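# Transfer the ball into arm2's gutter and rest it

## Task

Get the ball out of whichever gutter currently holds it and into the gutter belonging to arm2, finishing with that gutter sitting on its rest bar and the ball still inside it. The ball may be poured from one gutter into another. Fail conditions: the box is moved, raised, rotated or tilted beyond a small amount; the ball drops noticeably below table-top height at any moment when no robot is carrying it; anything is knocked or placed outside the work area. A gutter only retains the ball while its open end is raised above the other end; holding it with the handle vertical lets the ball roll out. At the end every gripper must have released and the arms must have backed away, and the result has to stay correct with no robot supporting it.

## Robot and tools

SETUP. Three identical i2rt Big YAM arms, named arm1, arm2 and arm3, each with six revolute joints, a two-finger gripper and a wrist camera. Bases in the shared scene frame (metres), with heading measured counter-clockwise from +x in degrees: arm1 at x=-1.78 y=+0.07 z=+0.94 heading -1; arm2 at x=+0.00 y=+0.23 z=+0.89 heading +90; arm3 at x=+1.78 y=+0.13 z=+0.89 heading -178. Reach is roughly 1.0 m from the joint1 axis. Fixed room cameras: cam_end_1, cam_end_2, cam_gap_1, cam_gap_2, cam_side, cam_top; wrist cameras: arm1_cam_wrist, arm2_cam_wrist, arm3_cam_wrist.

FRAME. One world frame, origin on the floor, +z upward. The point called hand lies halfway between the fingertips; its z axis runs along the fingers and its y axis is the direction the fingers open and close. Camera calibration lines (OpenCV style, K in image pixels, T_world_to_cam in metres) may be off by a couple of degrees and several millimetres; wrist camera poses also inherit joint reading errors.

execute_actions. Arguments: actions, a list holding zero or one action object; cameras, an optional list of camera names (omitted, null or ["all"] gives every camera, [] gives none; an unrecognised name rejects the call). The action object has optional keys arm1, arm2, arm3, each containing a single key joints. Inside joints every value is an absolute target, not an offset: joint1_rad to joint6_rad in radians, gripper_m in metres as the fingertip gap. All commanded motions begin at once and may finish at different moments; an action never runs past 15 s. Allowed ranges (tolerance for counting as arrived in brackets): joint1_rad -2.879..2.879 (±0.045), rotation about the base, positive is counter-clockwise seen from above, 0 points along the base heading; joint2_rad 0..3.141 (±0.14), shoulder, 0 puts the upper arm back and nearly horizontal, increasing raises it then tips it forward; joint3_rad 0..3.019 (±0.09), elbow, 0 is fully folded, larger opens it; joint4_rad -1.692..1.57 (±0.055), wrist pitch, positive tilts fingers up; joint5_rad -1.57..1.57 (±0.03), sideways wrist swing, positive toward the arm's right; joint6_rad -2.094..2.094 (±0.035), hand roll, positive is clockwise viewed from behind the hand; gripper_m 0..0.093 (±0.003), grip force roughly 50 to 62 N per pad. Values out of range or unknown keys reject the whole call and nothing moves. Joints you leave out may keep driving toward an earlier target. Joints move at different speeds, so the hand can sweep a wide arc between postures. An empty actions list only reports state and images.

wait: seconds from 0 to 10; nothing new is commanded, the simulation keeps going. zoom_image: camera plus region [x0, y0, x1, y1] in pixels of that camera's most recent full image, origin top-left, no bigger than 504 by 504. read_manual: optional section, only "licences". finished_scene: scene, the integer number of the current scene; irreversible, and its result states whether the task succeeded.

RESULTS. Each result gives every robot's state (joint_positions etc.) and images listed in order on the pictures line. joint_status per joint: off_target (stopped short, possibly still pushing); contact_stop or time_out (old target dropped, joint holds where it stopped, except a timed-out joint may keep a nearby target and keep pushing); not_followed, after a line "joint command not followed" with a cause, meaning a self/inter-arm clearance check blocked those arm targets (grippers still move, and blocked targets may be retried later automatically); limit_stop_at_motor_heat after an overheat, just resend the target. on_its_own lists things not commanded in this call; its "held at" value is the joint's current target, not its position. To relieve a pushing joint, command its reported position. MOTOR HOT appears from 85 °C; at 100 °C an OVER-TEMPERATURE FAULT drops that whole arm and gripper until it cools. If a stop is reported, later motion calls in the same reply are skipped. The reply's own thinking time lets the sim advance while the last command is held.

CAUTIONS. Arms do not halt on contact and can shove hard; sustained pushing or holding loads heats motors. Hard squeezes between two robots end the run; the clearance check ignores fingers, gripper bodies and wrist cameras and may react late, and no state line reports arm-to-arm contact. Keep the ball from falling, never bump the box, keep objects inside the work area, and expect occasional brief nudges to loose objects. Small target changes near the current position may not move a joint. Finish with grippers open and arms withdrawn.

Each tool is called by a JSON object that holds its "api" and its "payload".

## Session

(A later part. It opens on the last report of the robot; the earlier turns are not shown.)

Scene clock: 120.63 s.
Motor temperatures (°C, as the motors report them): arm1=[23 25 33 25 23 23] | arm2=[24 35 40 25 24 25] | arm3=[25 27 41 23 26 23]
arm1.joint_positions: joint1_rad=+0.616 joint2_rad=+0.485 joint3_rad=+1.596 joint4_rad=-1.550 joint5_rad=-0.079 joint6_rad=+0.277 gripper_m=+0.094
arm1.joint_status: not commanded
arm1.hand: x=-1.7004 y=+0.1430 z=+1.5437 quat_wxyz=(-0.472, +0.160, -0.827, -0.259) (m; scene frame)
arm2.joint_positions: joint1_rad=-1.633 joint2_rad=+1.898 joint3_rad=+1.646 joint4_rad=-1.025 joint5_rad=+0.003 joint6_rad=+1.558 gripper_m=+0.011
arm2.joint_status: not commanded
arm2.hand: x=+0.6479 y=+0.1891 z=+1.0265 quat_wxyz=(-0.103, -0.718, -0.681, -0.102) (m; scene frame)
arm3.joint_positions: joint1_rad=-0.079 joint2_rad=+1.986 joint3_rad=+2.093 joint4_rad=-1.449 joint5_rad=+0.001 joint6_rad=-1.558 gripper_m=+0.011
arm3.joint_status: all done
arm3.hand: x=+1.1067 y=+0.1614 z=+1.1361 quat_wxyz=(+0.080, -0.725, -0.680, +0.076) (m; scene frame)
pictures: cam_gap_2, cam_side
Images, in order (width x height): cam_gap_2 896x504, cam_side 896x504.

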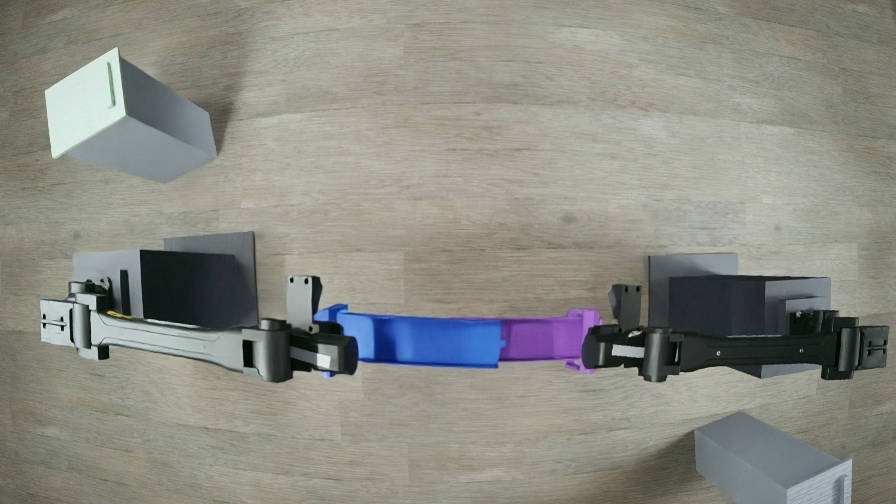

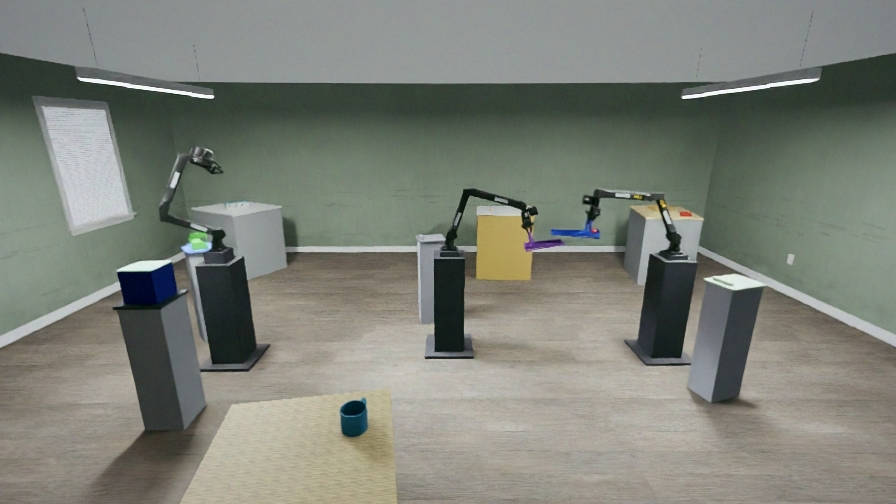

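{"api": "execute_actions", "payload": {"actions": [{"arm3":{"joints":{"joint4_rad":-1.58}}}], "cameras": []}}

{"api": "wait", "payload": {"seconds": 2}}

{"api": "zoom_image", "payload": {"camera": "cam_side", "region": [500, 170, 640, 260]}}

Scene clock: 125.73 s.
Motor temperatures (°C, as the motors report them): arm1=[23 25 33 25 23 23] | arm2=[24 35 40 25 24 25] | arm3=[25 28 42 23 25 23]
arm1.joint_positions: joint1_rad=+0.616 joint2_rad=+0.485 joint3_rad=+1.596 joint4_rad=-1.550 joint5_rad=-0.079 joint6_rad=+0.277 gripper_m=+0.094
arm1.joint_status: not commanded
arm1.hand: x=-1.7004 y=+0.1430 z=+1.5437 quat_wxyz=(-0.472, +0.160, -0.827, -0.259) (m; scene frame)
arm2.joint_positions: joint1_rad=-1.633 joint2_rad=+1.898 joint3_rad=+1.646 joint4_rad=-1.025 joint5_rad=+0.003 joint6_rad=+1.558 gripper_m=+0.011
arm2.joint_status: not commanded
arm2.hand: x=+0.6479 y=+0.1891 z=+1.0265 quat_wxyz=(-0.103, -0.718, -0.681, -0.102) (m; scene frame)
arm3.joint_positions: joint1_rad=-0.079 joint2_rad=+1.986 joint3_rad=+2.094 joint4_rad=-1.567 joint5_rad=+0.001 joint6_rad=-1.559 gripper_m=+0.011
arm3.joint_status: all done
arm3.hand: x=+1.1352 y=+0.1599 z=+1.1319 quat_wxyz=(+0.038, -0.728, -0.683, +0.036) (m; scene frame)
pictures: none
No camera images: the call's "cameras" was empty. Leave "cameras" out to get every camera's image.

Scene clock: 127.73 s.
Motor temperatures (°C, as the motors report them): arm1=[23 25 33 25 23 23] | arm2=[24 35 40 25 24 25] | arm3=[25 28 42 23 25 23]
arm1.joint_positions: joint1_rad=+0.616 joint2_rad=+0.485 joint3_rad=+1.596 joint4_rad=-1.550 joint5_rad=-0.079 joint6_rad=+0.277 gripper_m=+0.094
arm1.joint_status: not commanded
arm1.hand: x=-1.7004 y=+0.1430 z=+1.5437 quat_wxyz=(-0.472, +0.160, -0.827, -0.259) (m; scene frame)
arm2.joint_positions: joint1_rad=-1.632 joint2_rad=+1.898 joint3_rad=+1.644 joint4_rad=-1.023 joint5_rad=+0.001 joint6_rad=+1.560 gripper_m=+0.011
arm2.joint_status: not commanded
arm2.hand: x=+0.6478 y=+0.1896 z=+1.0258 quat_wxyz=(-0.103, -0.718, -0.680, -0.103) (m; scene frame)
arm3.joint_positions: joint1_rad=-0.079 joint2_rad=+1.986 joint3_rad=+2.097 joint4_rad=-1.569 joint5_rad=+0.001 joint6_rad=-1.559 gripper_m=+0.011
arm3.joint_status: all done
arm3.hand: x=+1.1350 y=+0.1599 z=+1.1332 quat_wxyz=(+0.038, -0.728, -0.683, +0.036) (m; scene frame)
wait: 2.00 s; at rest by 0.27 s
pictures: arm1_cam_wrist, arm2_cam_wrist, arm3_cam_wrist, cam_end_1, cam_end_2, cam_gap_1, cam_gap_2, cam_side, cam_top
camera_calibration (this result's frames):
arm1_cam_wrist: T_world_to_cam=[[0.506767, -0.815072, -0.280794, 1.41293], [-0.817813, -0.351493, -0.45567, -0.636475], [0.272706, 0.460555, -0.844701, 1.82675], [0, 0, 0, 1]] pos_world=[-1.73471, 0.0866044, 1.64978]
arm2_cam_wrist: T_world_to_cam=[[-0.960407, 0.0628587, -0.271418, 0.890357], [-0.107065, 0.816133, 0.567859, -0.663457], [0.257208, 0.574435, -0.77709, 0.643354], [0, 0, 0, 1]] pos_world=[0.618596, 0.115938, 1.11835]
arm3_cam_wrist: T_world_to_cam=[[-0.991959, 0.0600691, 0.111399, 0.988657], [0.113903, 0.807426, 0.578869, -0.907641], [-0.0551742, 0.586903, -0.807775, 1.00847], [0, 0, 0, 1]] pos_world=[1.13973, 0.0815917, 1.22989]
Images, in order (width x height): arm1_cam_wrist 504x504, arm2_cam_wrist 504x504, arm3_cam_wrist 504x504, cam_end_1 896x504, cam_end_2 896x504, cam_gap_1 896x504, cam_gap_2 896x504, cam_side 896x504, cam_top 896x504.

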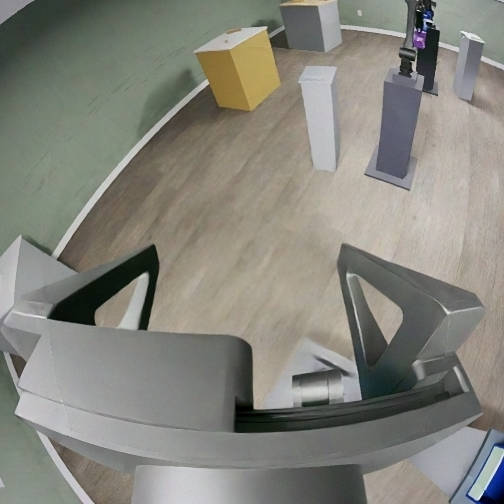

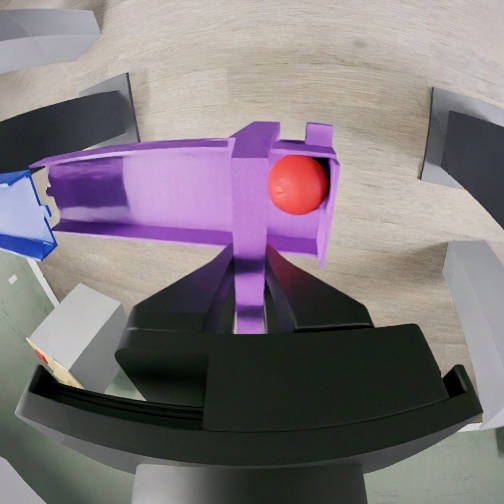

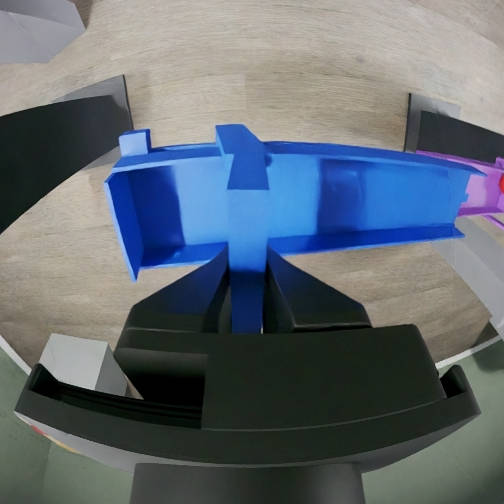

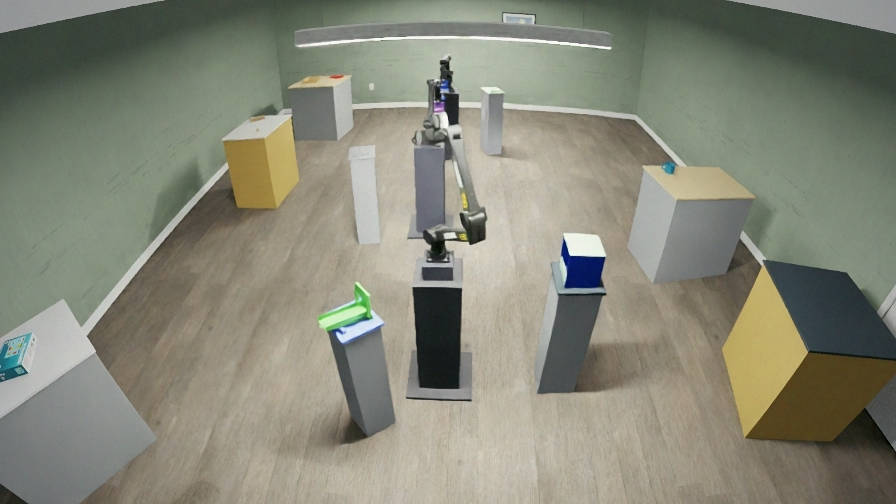

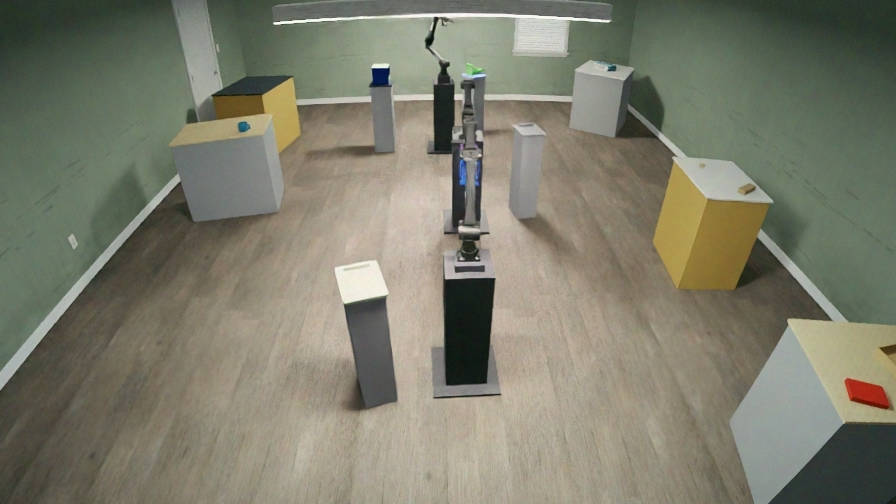

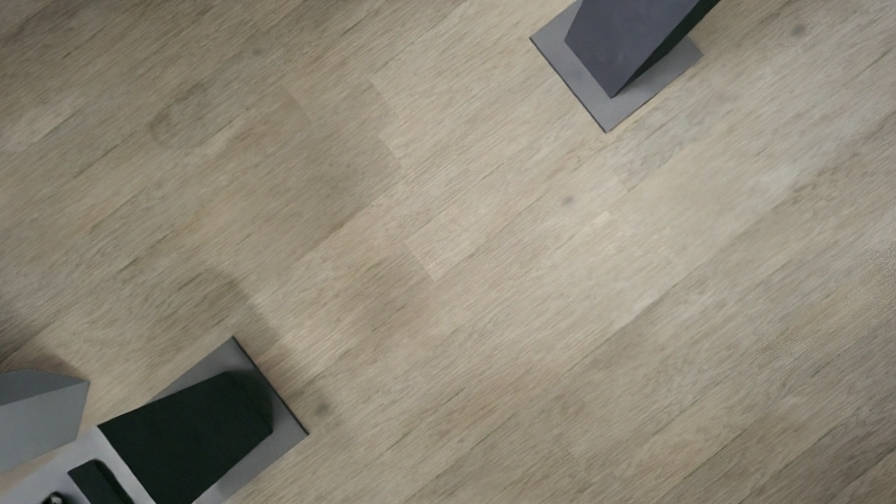

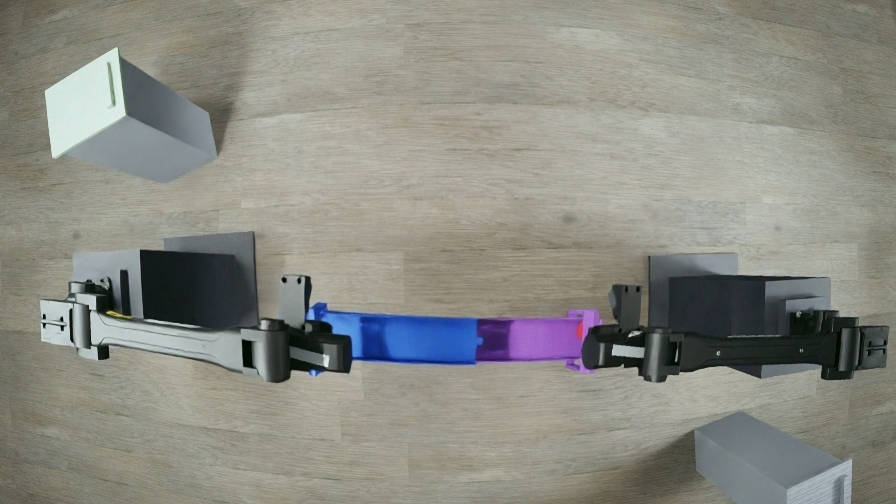

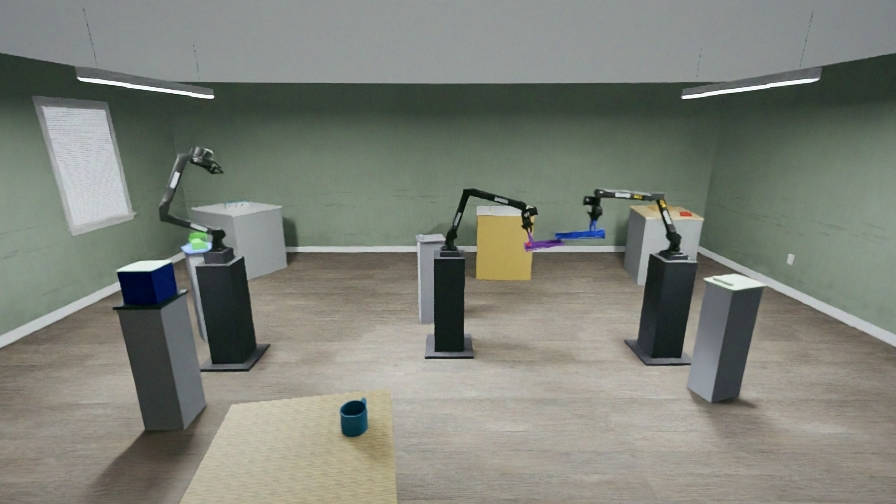

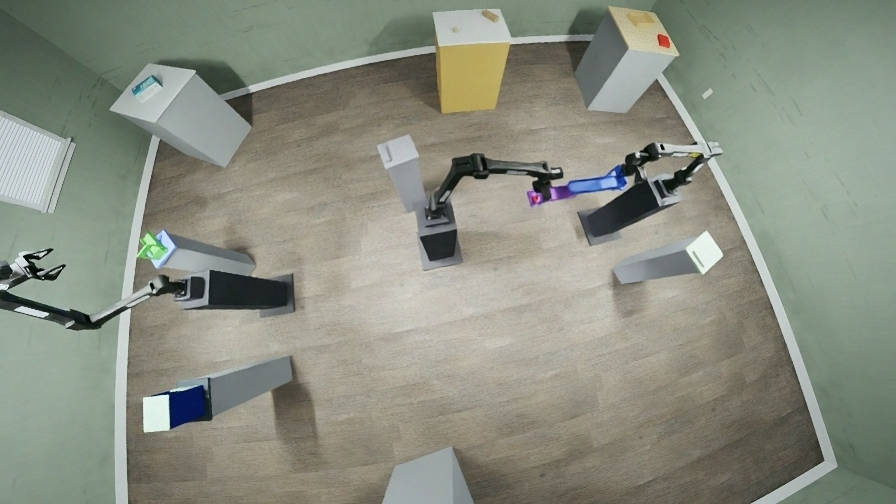

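Region (500, 170, 640, 260) of cam_side's 896x504 image, scaled by 3.600, with more detail than that image has; it fills the top 324 rows of this view, and the rest is white.

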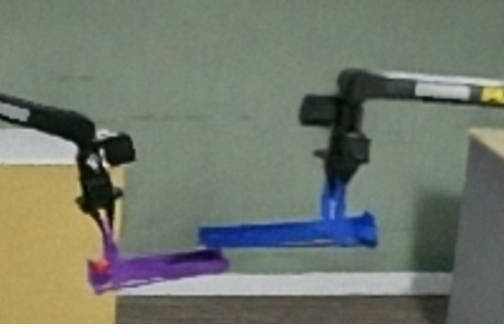

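{"api": "execute_actions", "payload": {"actions": [{"arm3":{"joints":{"joint2_rad":1.572,"joint3_rad":1.7,"joint4_rad":-1.4}}}], "cameras": []}}

{"api": "execute_actions", "payload": {"actions": [{"arm3":{"joints":{"joint1_rad":1.925,"joint3_rad":1.6,"joint4_rad":-1.58,"joint5_rad":0.3,"joint6_rad":0.085}},"arm2":{"joints":{"joint2_rad":1.65,"joint3_rad":1.66,"joint4_rad":-1.08,"joint5_rad":-0.2,"joint6_rad":1.15}}}], "cameras": []}}

{"api": "execute_actions", "payload": {"actions": [{"arm3":{"joints":{"joint2_rad":1.82,"joint3_rad":1.535,"joint4_rad":-1.25,"joint5_rad":0.23}},"arm2":{"joints":{"joint1_rad":0.125,"joint4_rad":-1.2,"joint5_rad":-0.45,"joint6_rad":0.55}}}], "cameras": []}}

{"api": "execute_actions", "payload": {"actions": [{"arm3":{"joints":{"joint2_rad":1.87,"joint4_rad":-1.2}},"arm2":{"joints":{"joint2_rad":1.8,"joint3_rad":1.6,"joint4_rad":-1.33,"joint5_rad":-0.4,"joint6_rad":-0.065}}}], "cameras": ["arm2_cam_wrist","arm3_cam_wrist","cam_side"]}}

Scene clock: 141.50 s.
Motor temperatures (°C, as the motors report them): arm1=[23 25 33 25 23 23] | arm2=[24 36 41 25 24 25] | arm3=[25 28 42 23 25 23]
arm1.joint_positions: joint1_rad=+0.616 joint2_rad=+0.485 joint3_rad=+1.596 joint4_rad=-1.550 joint5_rad=-0.079 joint6_rad=+0.277 gripper_m=+0.094
arm1.joint_status: not commanded
arm1.hand: x=-1.7004 y=+0.1430 z=+1.5437 quat_wxyz=(-0.472, +0.160, -0.827, -0.259) (m; scene frame)
arm2.joint_positions: joint1_rad=-1.632 joint2_rad=+1.898 joint3_rad=+1.644 joint4_rad=-1.023 joint5_rad=+0.001 joint6_rad=+1.560 gripper_m=+0.011
arm2.joint_status: not commanded
arm2.hand: x=+0.6478 y=+0.1896 z=+1.0258 quat_wxyz=(-0.103, -0.718, -0.680, -0.103) (m; scene frame)
arm3.joint_positions: joint1_rad=-0.079 joint2_rad=+1.587 joint3_rad=+1.687 joint4_rad=-1.426 joint5_rad=+0.001 joint6_rad=-1.559 gripper_m=+0.011
arm3.joint_status: all done
arm3.hand: x=+1.2429 y=+0.1543 z=+1.1939 quat_wxyz=(+0.085, -0.724, -0.680, +0.082) (m; scene frame)
pictures: none
No camera images: the call's "cameras" was empty. Leave "cameras" out to get every camera's image.

Scene clock: 143.73 s.
Motor temperatures (°C, as the motors report them): arm1=[23 25 33 25 23 23] | arm2=[24 36 41 25 24 25] | arm3=[25 28 42 23 25 23]
arm1.joint_positions: joint1_rad=+0.616 joint2_rad=+0.485 joint3_rad=+1.596 joint4_rad=-1.550 joint5_rad=-0.079 joint6_rad=+0.277 gripper_m=+0.094
arm1.joint_status: not commanded
arm1.hand: x=-1.7004 y=+0.1430 z=+1.5437 quat_wxyz=(-0.472, +0.160, -0.827, -0.259) (m; scene frame)
arm2.joint_positions: joint1_rad=-1.632 joint2_rad=+1.670 joint3_rad=+1.631 joint4_rad=-1.078 joint5_rad=-0.195 joint6_rad=+1.161 gripper_m=+0.011
arm2.joint_status: all done
arm2.hand: x=+0.6163 y=+0.2236 z=+1.1579 quat_wxyz=(-0.138, -0.540, -0.805, -0.203) (m; scene frame)
arm3.joint_positions: joint1_rad=+1.932 joint2_rad=+1.589 joint3_rad=+1.583 joint4_rad=-1.562 joint5_rad=+0.293 joint6_rad=+0.073 gripper_m=+0.011
arm3.joint_status: all done
arm3.hand: x=+1.9130 y=-0.3363 z=+1.1588 quat_wxyz=(+0.072, -0.582, -0.801, +0.123) (m; scene frame)
pictures: none
No camera images: the call's "cameras" was empty. Leave "cameras" out to get every camera's image.

Scene clock: 145.83 s.
Motor temperatures (°C, as the motors report them): arm1=[23 25 33 25 23 23] | arm2=[24 35 41 25 24 25] | arm3=[25 28 41 23 25 23]
arm1.joint_positions: joint1_rad=+0.616 joint2_rad=+0.485 joint3_rad=+1.596 joint4_rad=-1.550 joint5_rad=-0.079 joint6_rad=+0.277 gripper_m=+0.094
arm1.joint_status: not commanded
arm1.hand: x=-1.7004 y=+0.1430 z=+1.5437 quat_wxyz=(-0.472, +0.160, -0.827, -0.259) (m; scene frame)
arm2.joint_positions: joint1_rad=+0.132 joint2_rad=+1.678 joint3_rad=+1.631 joint4_rad=-1.193 joint5_rad=-0.446 joint6_rad=+0.559 gripper_m=+0.011
arm2.joint_status: all done
arm2.hand: x=-0.1486 y=+0.8008 z=+1.1639 quat_wxyz=(+0.126, +0.551, -0.788, -0.244) (m; scene frame)
arm3.joint_positions: joint1_rad=+1.932 joint2_rad=+1.833 joint3_rad=+1.510 joint4_rad=-1.264 joint5_rad=+0.226 joint6_rad=+0.076 gripper_m=+0.011
arm3.joint_status: all done
arm3.hand: x=+1.9488 y=-0.3921 z=+1.0081 quat_wxyz=(+0.063, -0.584, -0.804, +0.090) (m; scene frame)
pictures: none
No camera images: the call's "cameras" was empty. Leave "cameras" out to get every camera's image.

Scene clock: 147.43 s.
Motor temperatures (°C, as the motors report them): arm1=[23 25 33 25 23 23] | arm2=[24 35 41 25 24 25] | arm3=[25 28 41 23 25 23]
arm1.joint_positions: joint1_rad=+0.616 joint2_rad=+0.485 joint3_rad=+1.596 joint4_rad=-1.550 joint5_rad=-0.079 joint6_rad=+0.277 gripper_m=+0.094
arm1.joint_status: not commanded
arm1.hand: x=-1.7004 y=+0.1430 z=+1.5437 quat_wxyz=(-0.472, +0.160, -0.827, -0.259) (m; scene frame)
arm2.joint_positions: joint1_rad=+0.131 joint2_rad=+1.834 joint3_rad=+1.574 joint4_rad=-1.320 joint5_rad=-0.394 joint6_rad=-0.053 gripper_m=+0.011
arm2.joint_status: all done
arm2.hand: x=-0.1362 y=+0.7708 z=+1.0460 quat_wxyz=(+0.142, +0.754, -0.627, -0.134) (m; scene frame)
arm3.joint_positions: joint1_rad=+1.932 joint2_rad=+1.875 joint3_rad=+1.510 joint4_rad=-1.216 joint5_rad=+0.226 joint6_rad=+0.076 gripper_m=+0.011
arm3.joint_status: all done
arm3.hand: x=+1.9530 y=-0.4019 z=+0.9862 quat_wxyz=(+0.060, -0.585, -0.804, +0.091) (m; scene frame)
pictures: arm2_cam_wrist, arm3_cam_wrist, cam_side
camera_calibration (this result's frames):
arm2_cam_wrist: T_world_to_cam=[[0.915223, 0.164996, -0.367617, 0.383651], [0.350283, -0.77672, 0.523457, 0.103293], [-0.199167, -0.60785, -0.768668, 1.36711], [0, 0, 0, 1]] pos_world=[-0.115026, 0.847925, 1.13782]
arm3_cam_wrist: T_world_to_cam=[[-0.926774, -0.301881, 0.223511, 1.46685], [-0.131352, 0.817946, 0.560099, 0.0396055], [-0.351904, 0.489727, -0.797704, 1.79509], [0, 0, 0, 1]] pos_world=[1.99634, -0.468683, 1.08191]
Images, in order (width x height): arm2_cam_wrist 504x504, arm3_cam_wrist 504x504, cam_side 896x504.

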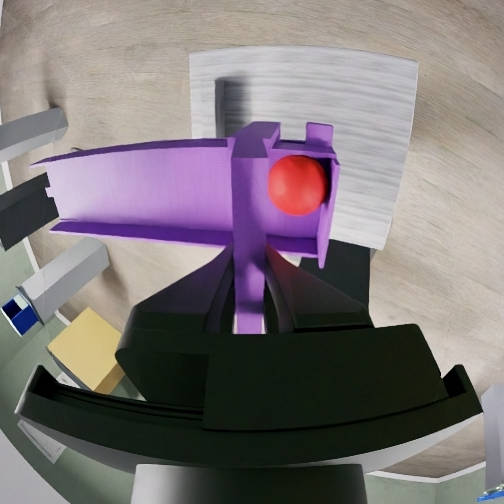

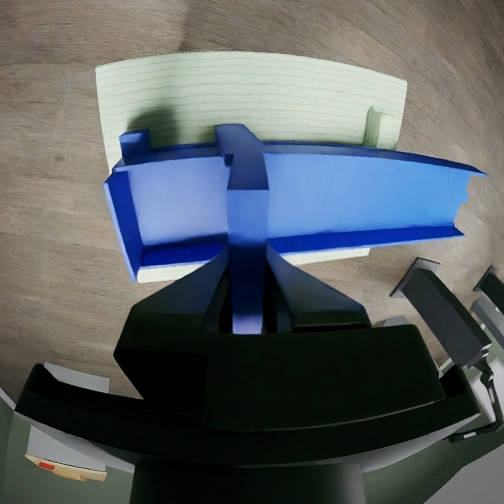

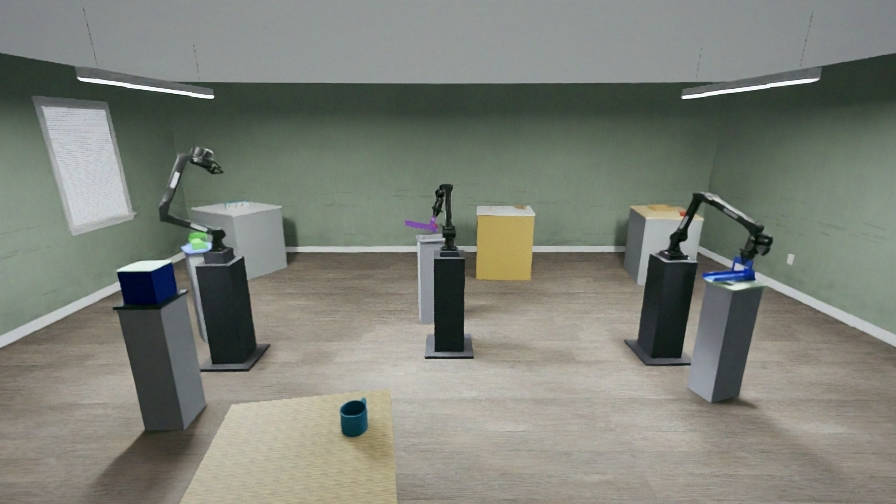

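{"api": "execute_actions", "payload": {"actions": [{"arm3":{"joints":{"gripper_m":0.06}},"arm2":{"joints":{"joint2_rad":1.92,"joint3_rad":1.63,"joint4_rad":-1.2,"joint5_rad":-0.225}}}], "cameras": ["arm2_cam_wrist","cam_end_1"]}}

{"api": "zoom_image", "payload": {"camera": "cam_end_1", "region": [310, 90, 420, 180]}}

Scene clock: 152.00 s.
Motor temperatures (°C, as the motors report them): arm1=[23 25 33 25 23 23] | arm2=[24 36 41 25 24 25] | arm3=[25 28 41 23 25 23]
arm1.joint_positions: joint1_rad=+0.616 joint2_rad=+0.485 joint3_rad=+1.596 joint4_rad=-1.550 joint5_rad=-0.079 joint6_rad=+0.277 gripper_m=+0.094
arm1.joint_status: not commanded
arm1.hand: x=-1.7004 y=+0.1430 z=+1.5437 quat_wxyz=(-0.472, +0.160, -0.827, -0.259) (m; scene frame)
arm2.joint_positions: joint1_rad=+0.126 joint2_rad=+1.940 joint3_rad=+1.579 joint4_rad=-1.213 joint5_rad=-0.224 joint6_rad=-0.056 gripper_m=+0.011
arm2.joint_status: all done
arm2.hand: x=-0.1093 y=+0.8010 z=+0.9813 quat_wxyz=(+0.079, +0.763, -0.636, -0.080) (m; scene frame)
arm3.joint_positions: joint1_rad=+1.932 joint2_rad=+1.875 joint3_rad=+1.510 joint4_rad=-1.216 joint5_rad=+0.228 joint6_rad=+0.076 gripper_m=+0.060
arm3.joint_status: all done
arm3.hand: x=+1.9528 y=-0.4020 z=+0.9863 quat_wxyz=(+0.060, -0.585, -0.804, +0.092) (m; scene frame)
pictures: arm2_cam_wrist, cam_end_1
camera_calibration (this result's frames):
arm2_cam_wrist: T_world_to_cam=[[0.963883, 0.169367, -0.205535, 0.173053], [0.257125, -0.792896, 0.552451, 0.125581], [-0.0694009, -0.585346, -0.807808, 1.37569], [0, 0, 0, 1]] pos_world=[-0.103619, 0.875518, 1.07748]
Images, in order (width x height): arm2_cam_wrist 504x504, cam_end_1 896x504.

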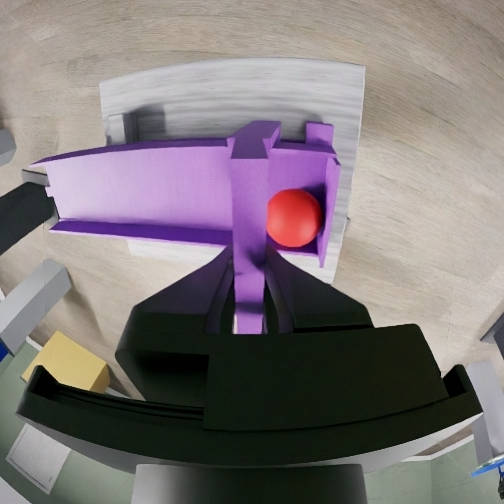

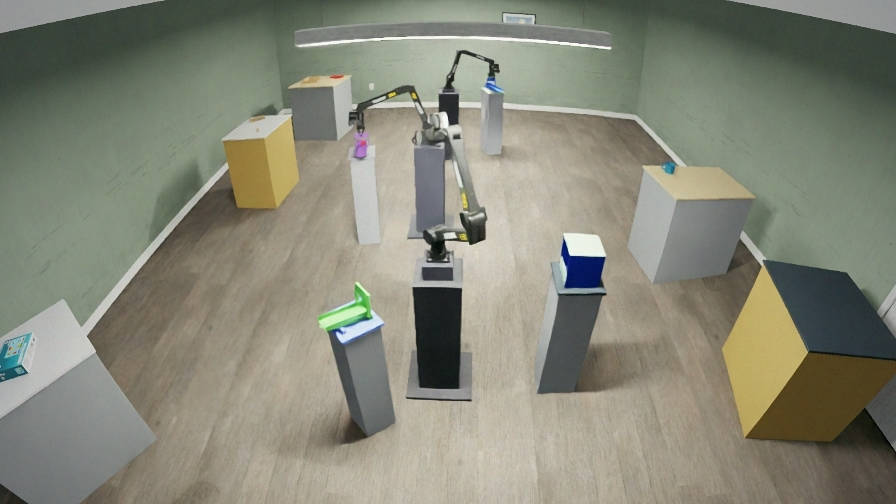

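Region (310, 90, 420, 180) of cam_end_1's 896x504 image, scaled by 4.582, with more detail than that image has; it fills the top 412 rows of this view, and the rest is white.

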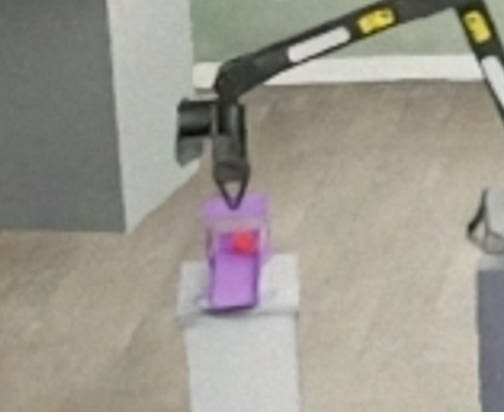

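{"api": "execute_actions", "payload": {"actions": [{"arm3":{"joints":{"joint2_rad":1.6,"joint4_rad":-1.45}},"arm2":{"joints":{"gripper_m":0.06}}}], "cameras": []}}

{"api": "execute_actions", "payload": {"actions": [{"arm2":{"joints":{"joint2_rad":1.65,"joint4_rad":-1.45}}}], "cameras": ["arm2_cam_wrist","cam_end_1","cam_side"]}}

{"api": "zoom_image", "payload": {"camera": "cam_side", "region": [390, 180, 490, 260]}}

Scene clock: 158.53 s.
Motor temperatures (°C, as the motors report them): arm1=[23 25 33 25 23 23] | arm2=[24 36 42 25 24 25] | arm3=[25 28 40 23 25 23]
arm1.joint_positions: joint1_rad=+0.616 joint2_rad=+0.485 joint3_rad=+1.596 joint4_rad=-1.550 joint5_rad=-0.079 joint6_rad=+0.277 gripper_m=+0.094
arm1.joint_status: not commanded
arm1.hand: x=-1.7004 y=+0.1430 z=+1.5437 quat_wxyz=(-0.472, +0.160, -0.827, -0.259) (m; scene frame)
arm2.joint_positions: joint1_rad=+0.126 joint2_rad=+1.940 joint3_rad=+1.579 joint4_rad=-1.213 joint5_rad=-0.224 joint6_rad=-0.056 gripper_m=+0.060
arm2.joint_status: all done
arm2.hand: x=-0.1093 y=+0.8010 z=+0.9813 quat_wxyz=(+0.079, +0.763, -0.636, -0.080) (m; scene frame)
arm3.joint_positions: joint1_rad=+1.932 joint2_rad=+1.600 joint3_rad=+1.513 joint4_rad=-1.436 joint5_rad=+0.229 joint6_rad=+0.076 gripper_m=+0.060
arm3.joint_status: all done
arm3.hand: x=+1.9282 y=-0.3449 z=+1.1246 quat_wxyz=(+0.036, -0.587, -0.802, +0.107) (m; scene frame)
pictures: none
No camera images: the call's "cameras" was empty. Leave "cameras" out to get every camera's image.

Scene clock: 159.87 s.
Motor temperatures (°C, as the motors report them): arm1=[23 25 33 25 23 23] | arm2=[24 36 43 25 24 25] | arm3=[25 27 40 23 25 23]
arm1.joint_positions: joint1_rad=+0.616 joint2_rad=+0.485 joint3_rad=+1.596 joint4_rad=-1.550 joint5_rad=-0.079 joint6_rad=+0.277 gripper_m=+0.094
arm1.joint_status: not commanded
arm1.hand: x=-1.7004 y=+0.1430 z=+1.5437 quat_wxyz=(-0.472, +0.160, -0.827, -0.259) (m; scene frame)
arm2.joint_positions: joint1_rad=+0.126 joint2_rad=+1.653 joint3_rad=+1.599 joint4_rad=-1.438 joint5_rad=-0.224 joint6_rad=-0.056 gripper_m=+0.060
arm2.joint_status: all done
arm2.hand: x=-0.1019 y=+0.7421 z=+1.1387 quat_wxyz=(+0.051, +0.766, -0.632, -0.109) (m; scene frame)
arm3.joint_positions: joint1_rad=+1.932 joint2_rad=+1.600 joint3_rad=+1.513 joint4_rad=-1.436 joint5_rad=+0.229 joint6_rad=+0.076 gripper_m=+0.060
arm3.joint_status: not commanded
arm3.hand: x=+1.9282 y=-0.3449 z=+1.1246 quat_wxyz=(+0.036, -0.587, -0.802, +0.107) (m; scene frame)
pictures: arm2_cam_wrist, cam_end_1, cam_side
camera_calibration (this result's frames):
arm2_cam_wrist: T_world_to_cam=[[0.961822, 0.185819, -0.200921, 0.190556], [0.262372, -0.834896, 0.483849, 0.0998337], [-0.07784, -0.518093, -0.851775, 1.46817], [0, 0, 0, 1]] pos_world=[-0.0951924, 0.808591, 1.24053]
Images, in order (width x height): arm2_cam_wrist 504x504, cam_end_1 896x504, cam_side 896x504.

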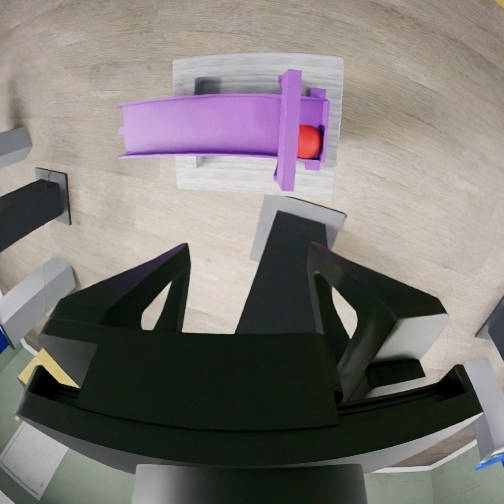

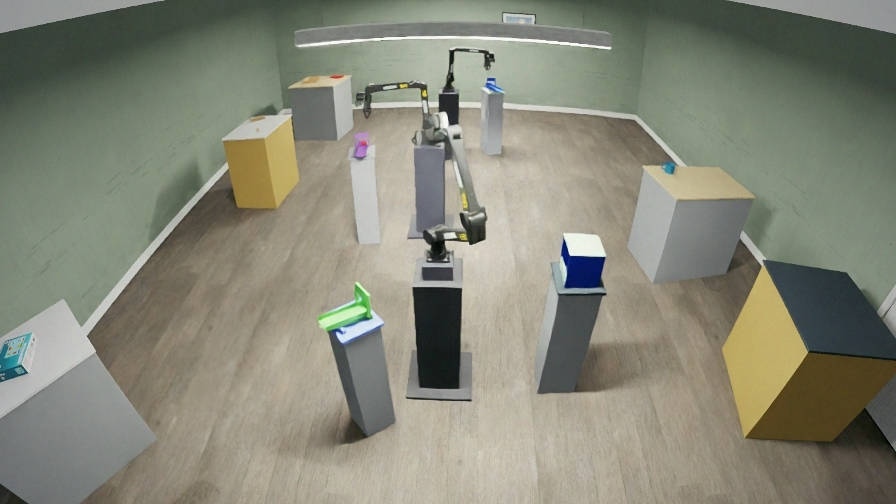

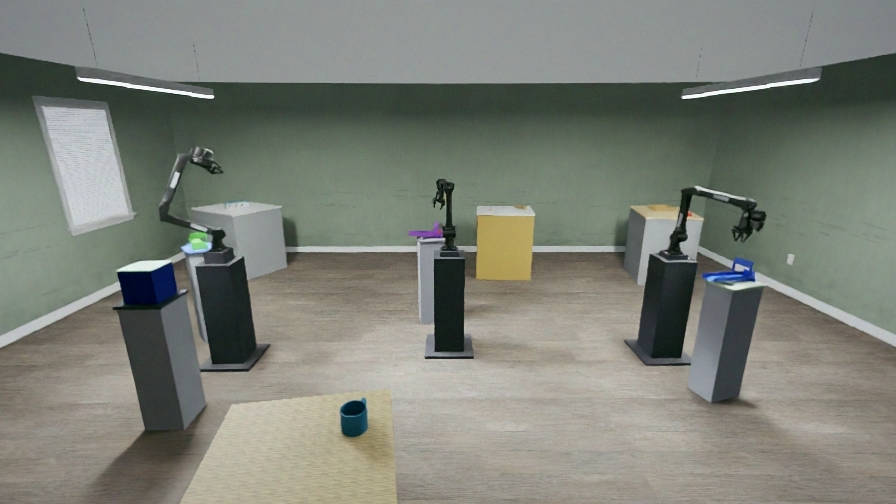

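Region (390, 180, 490, 260) of cam_side's 896x504 image, scaled by 5.040, with more detail than that image has; it fills the top 403 rows of this view, and the rest is white.

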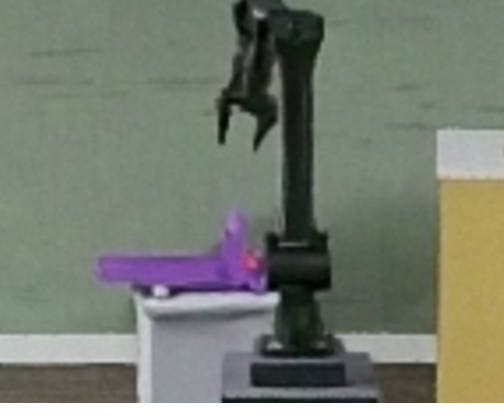

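{"api": "finished_scene", "payload": {"scene": 2}}

The scene is finished: the task was done.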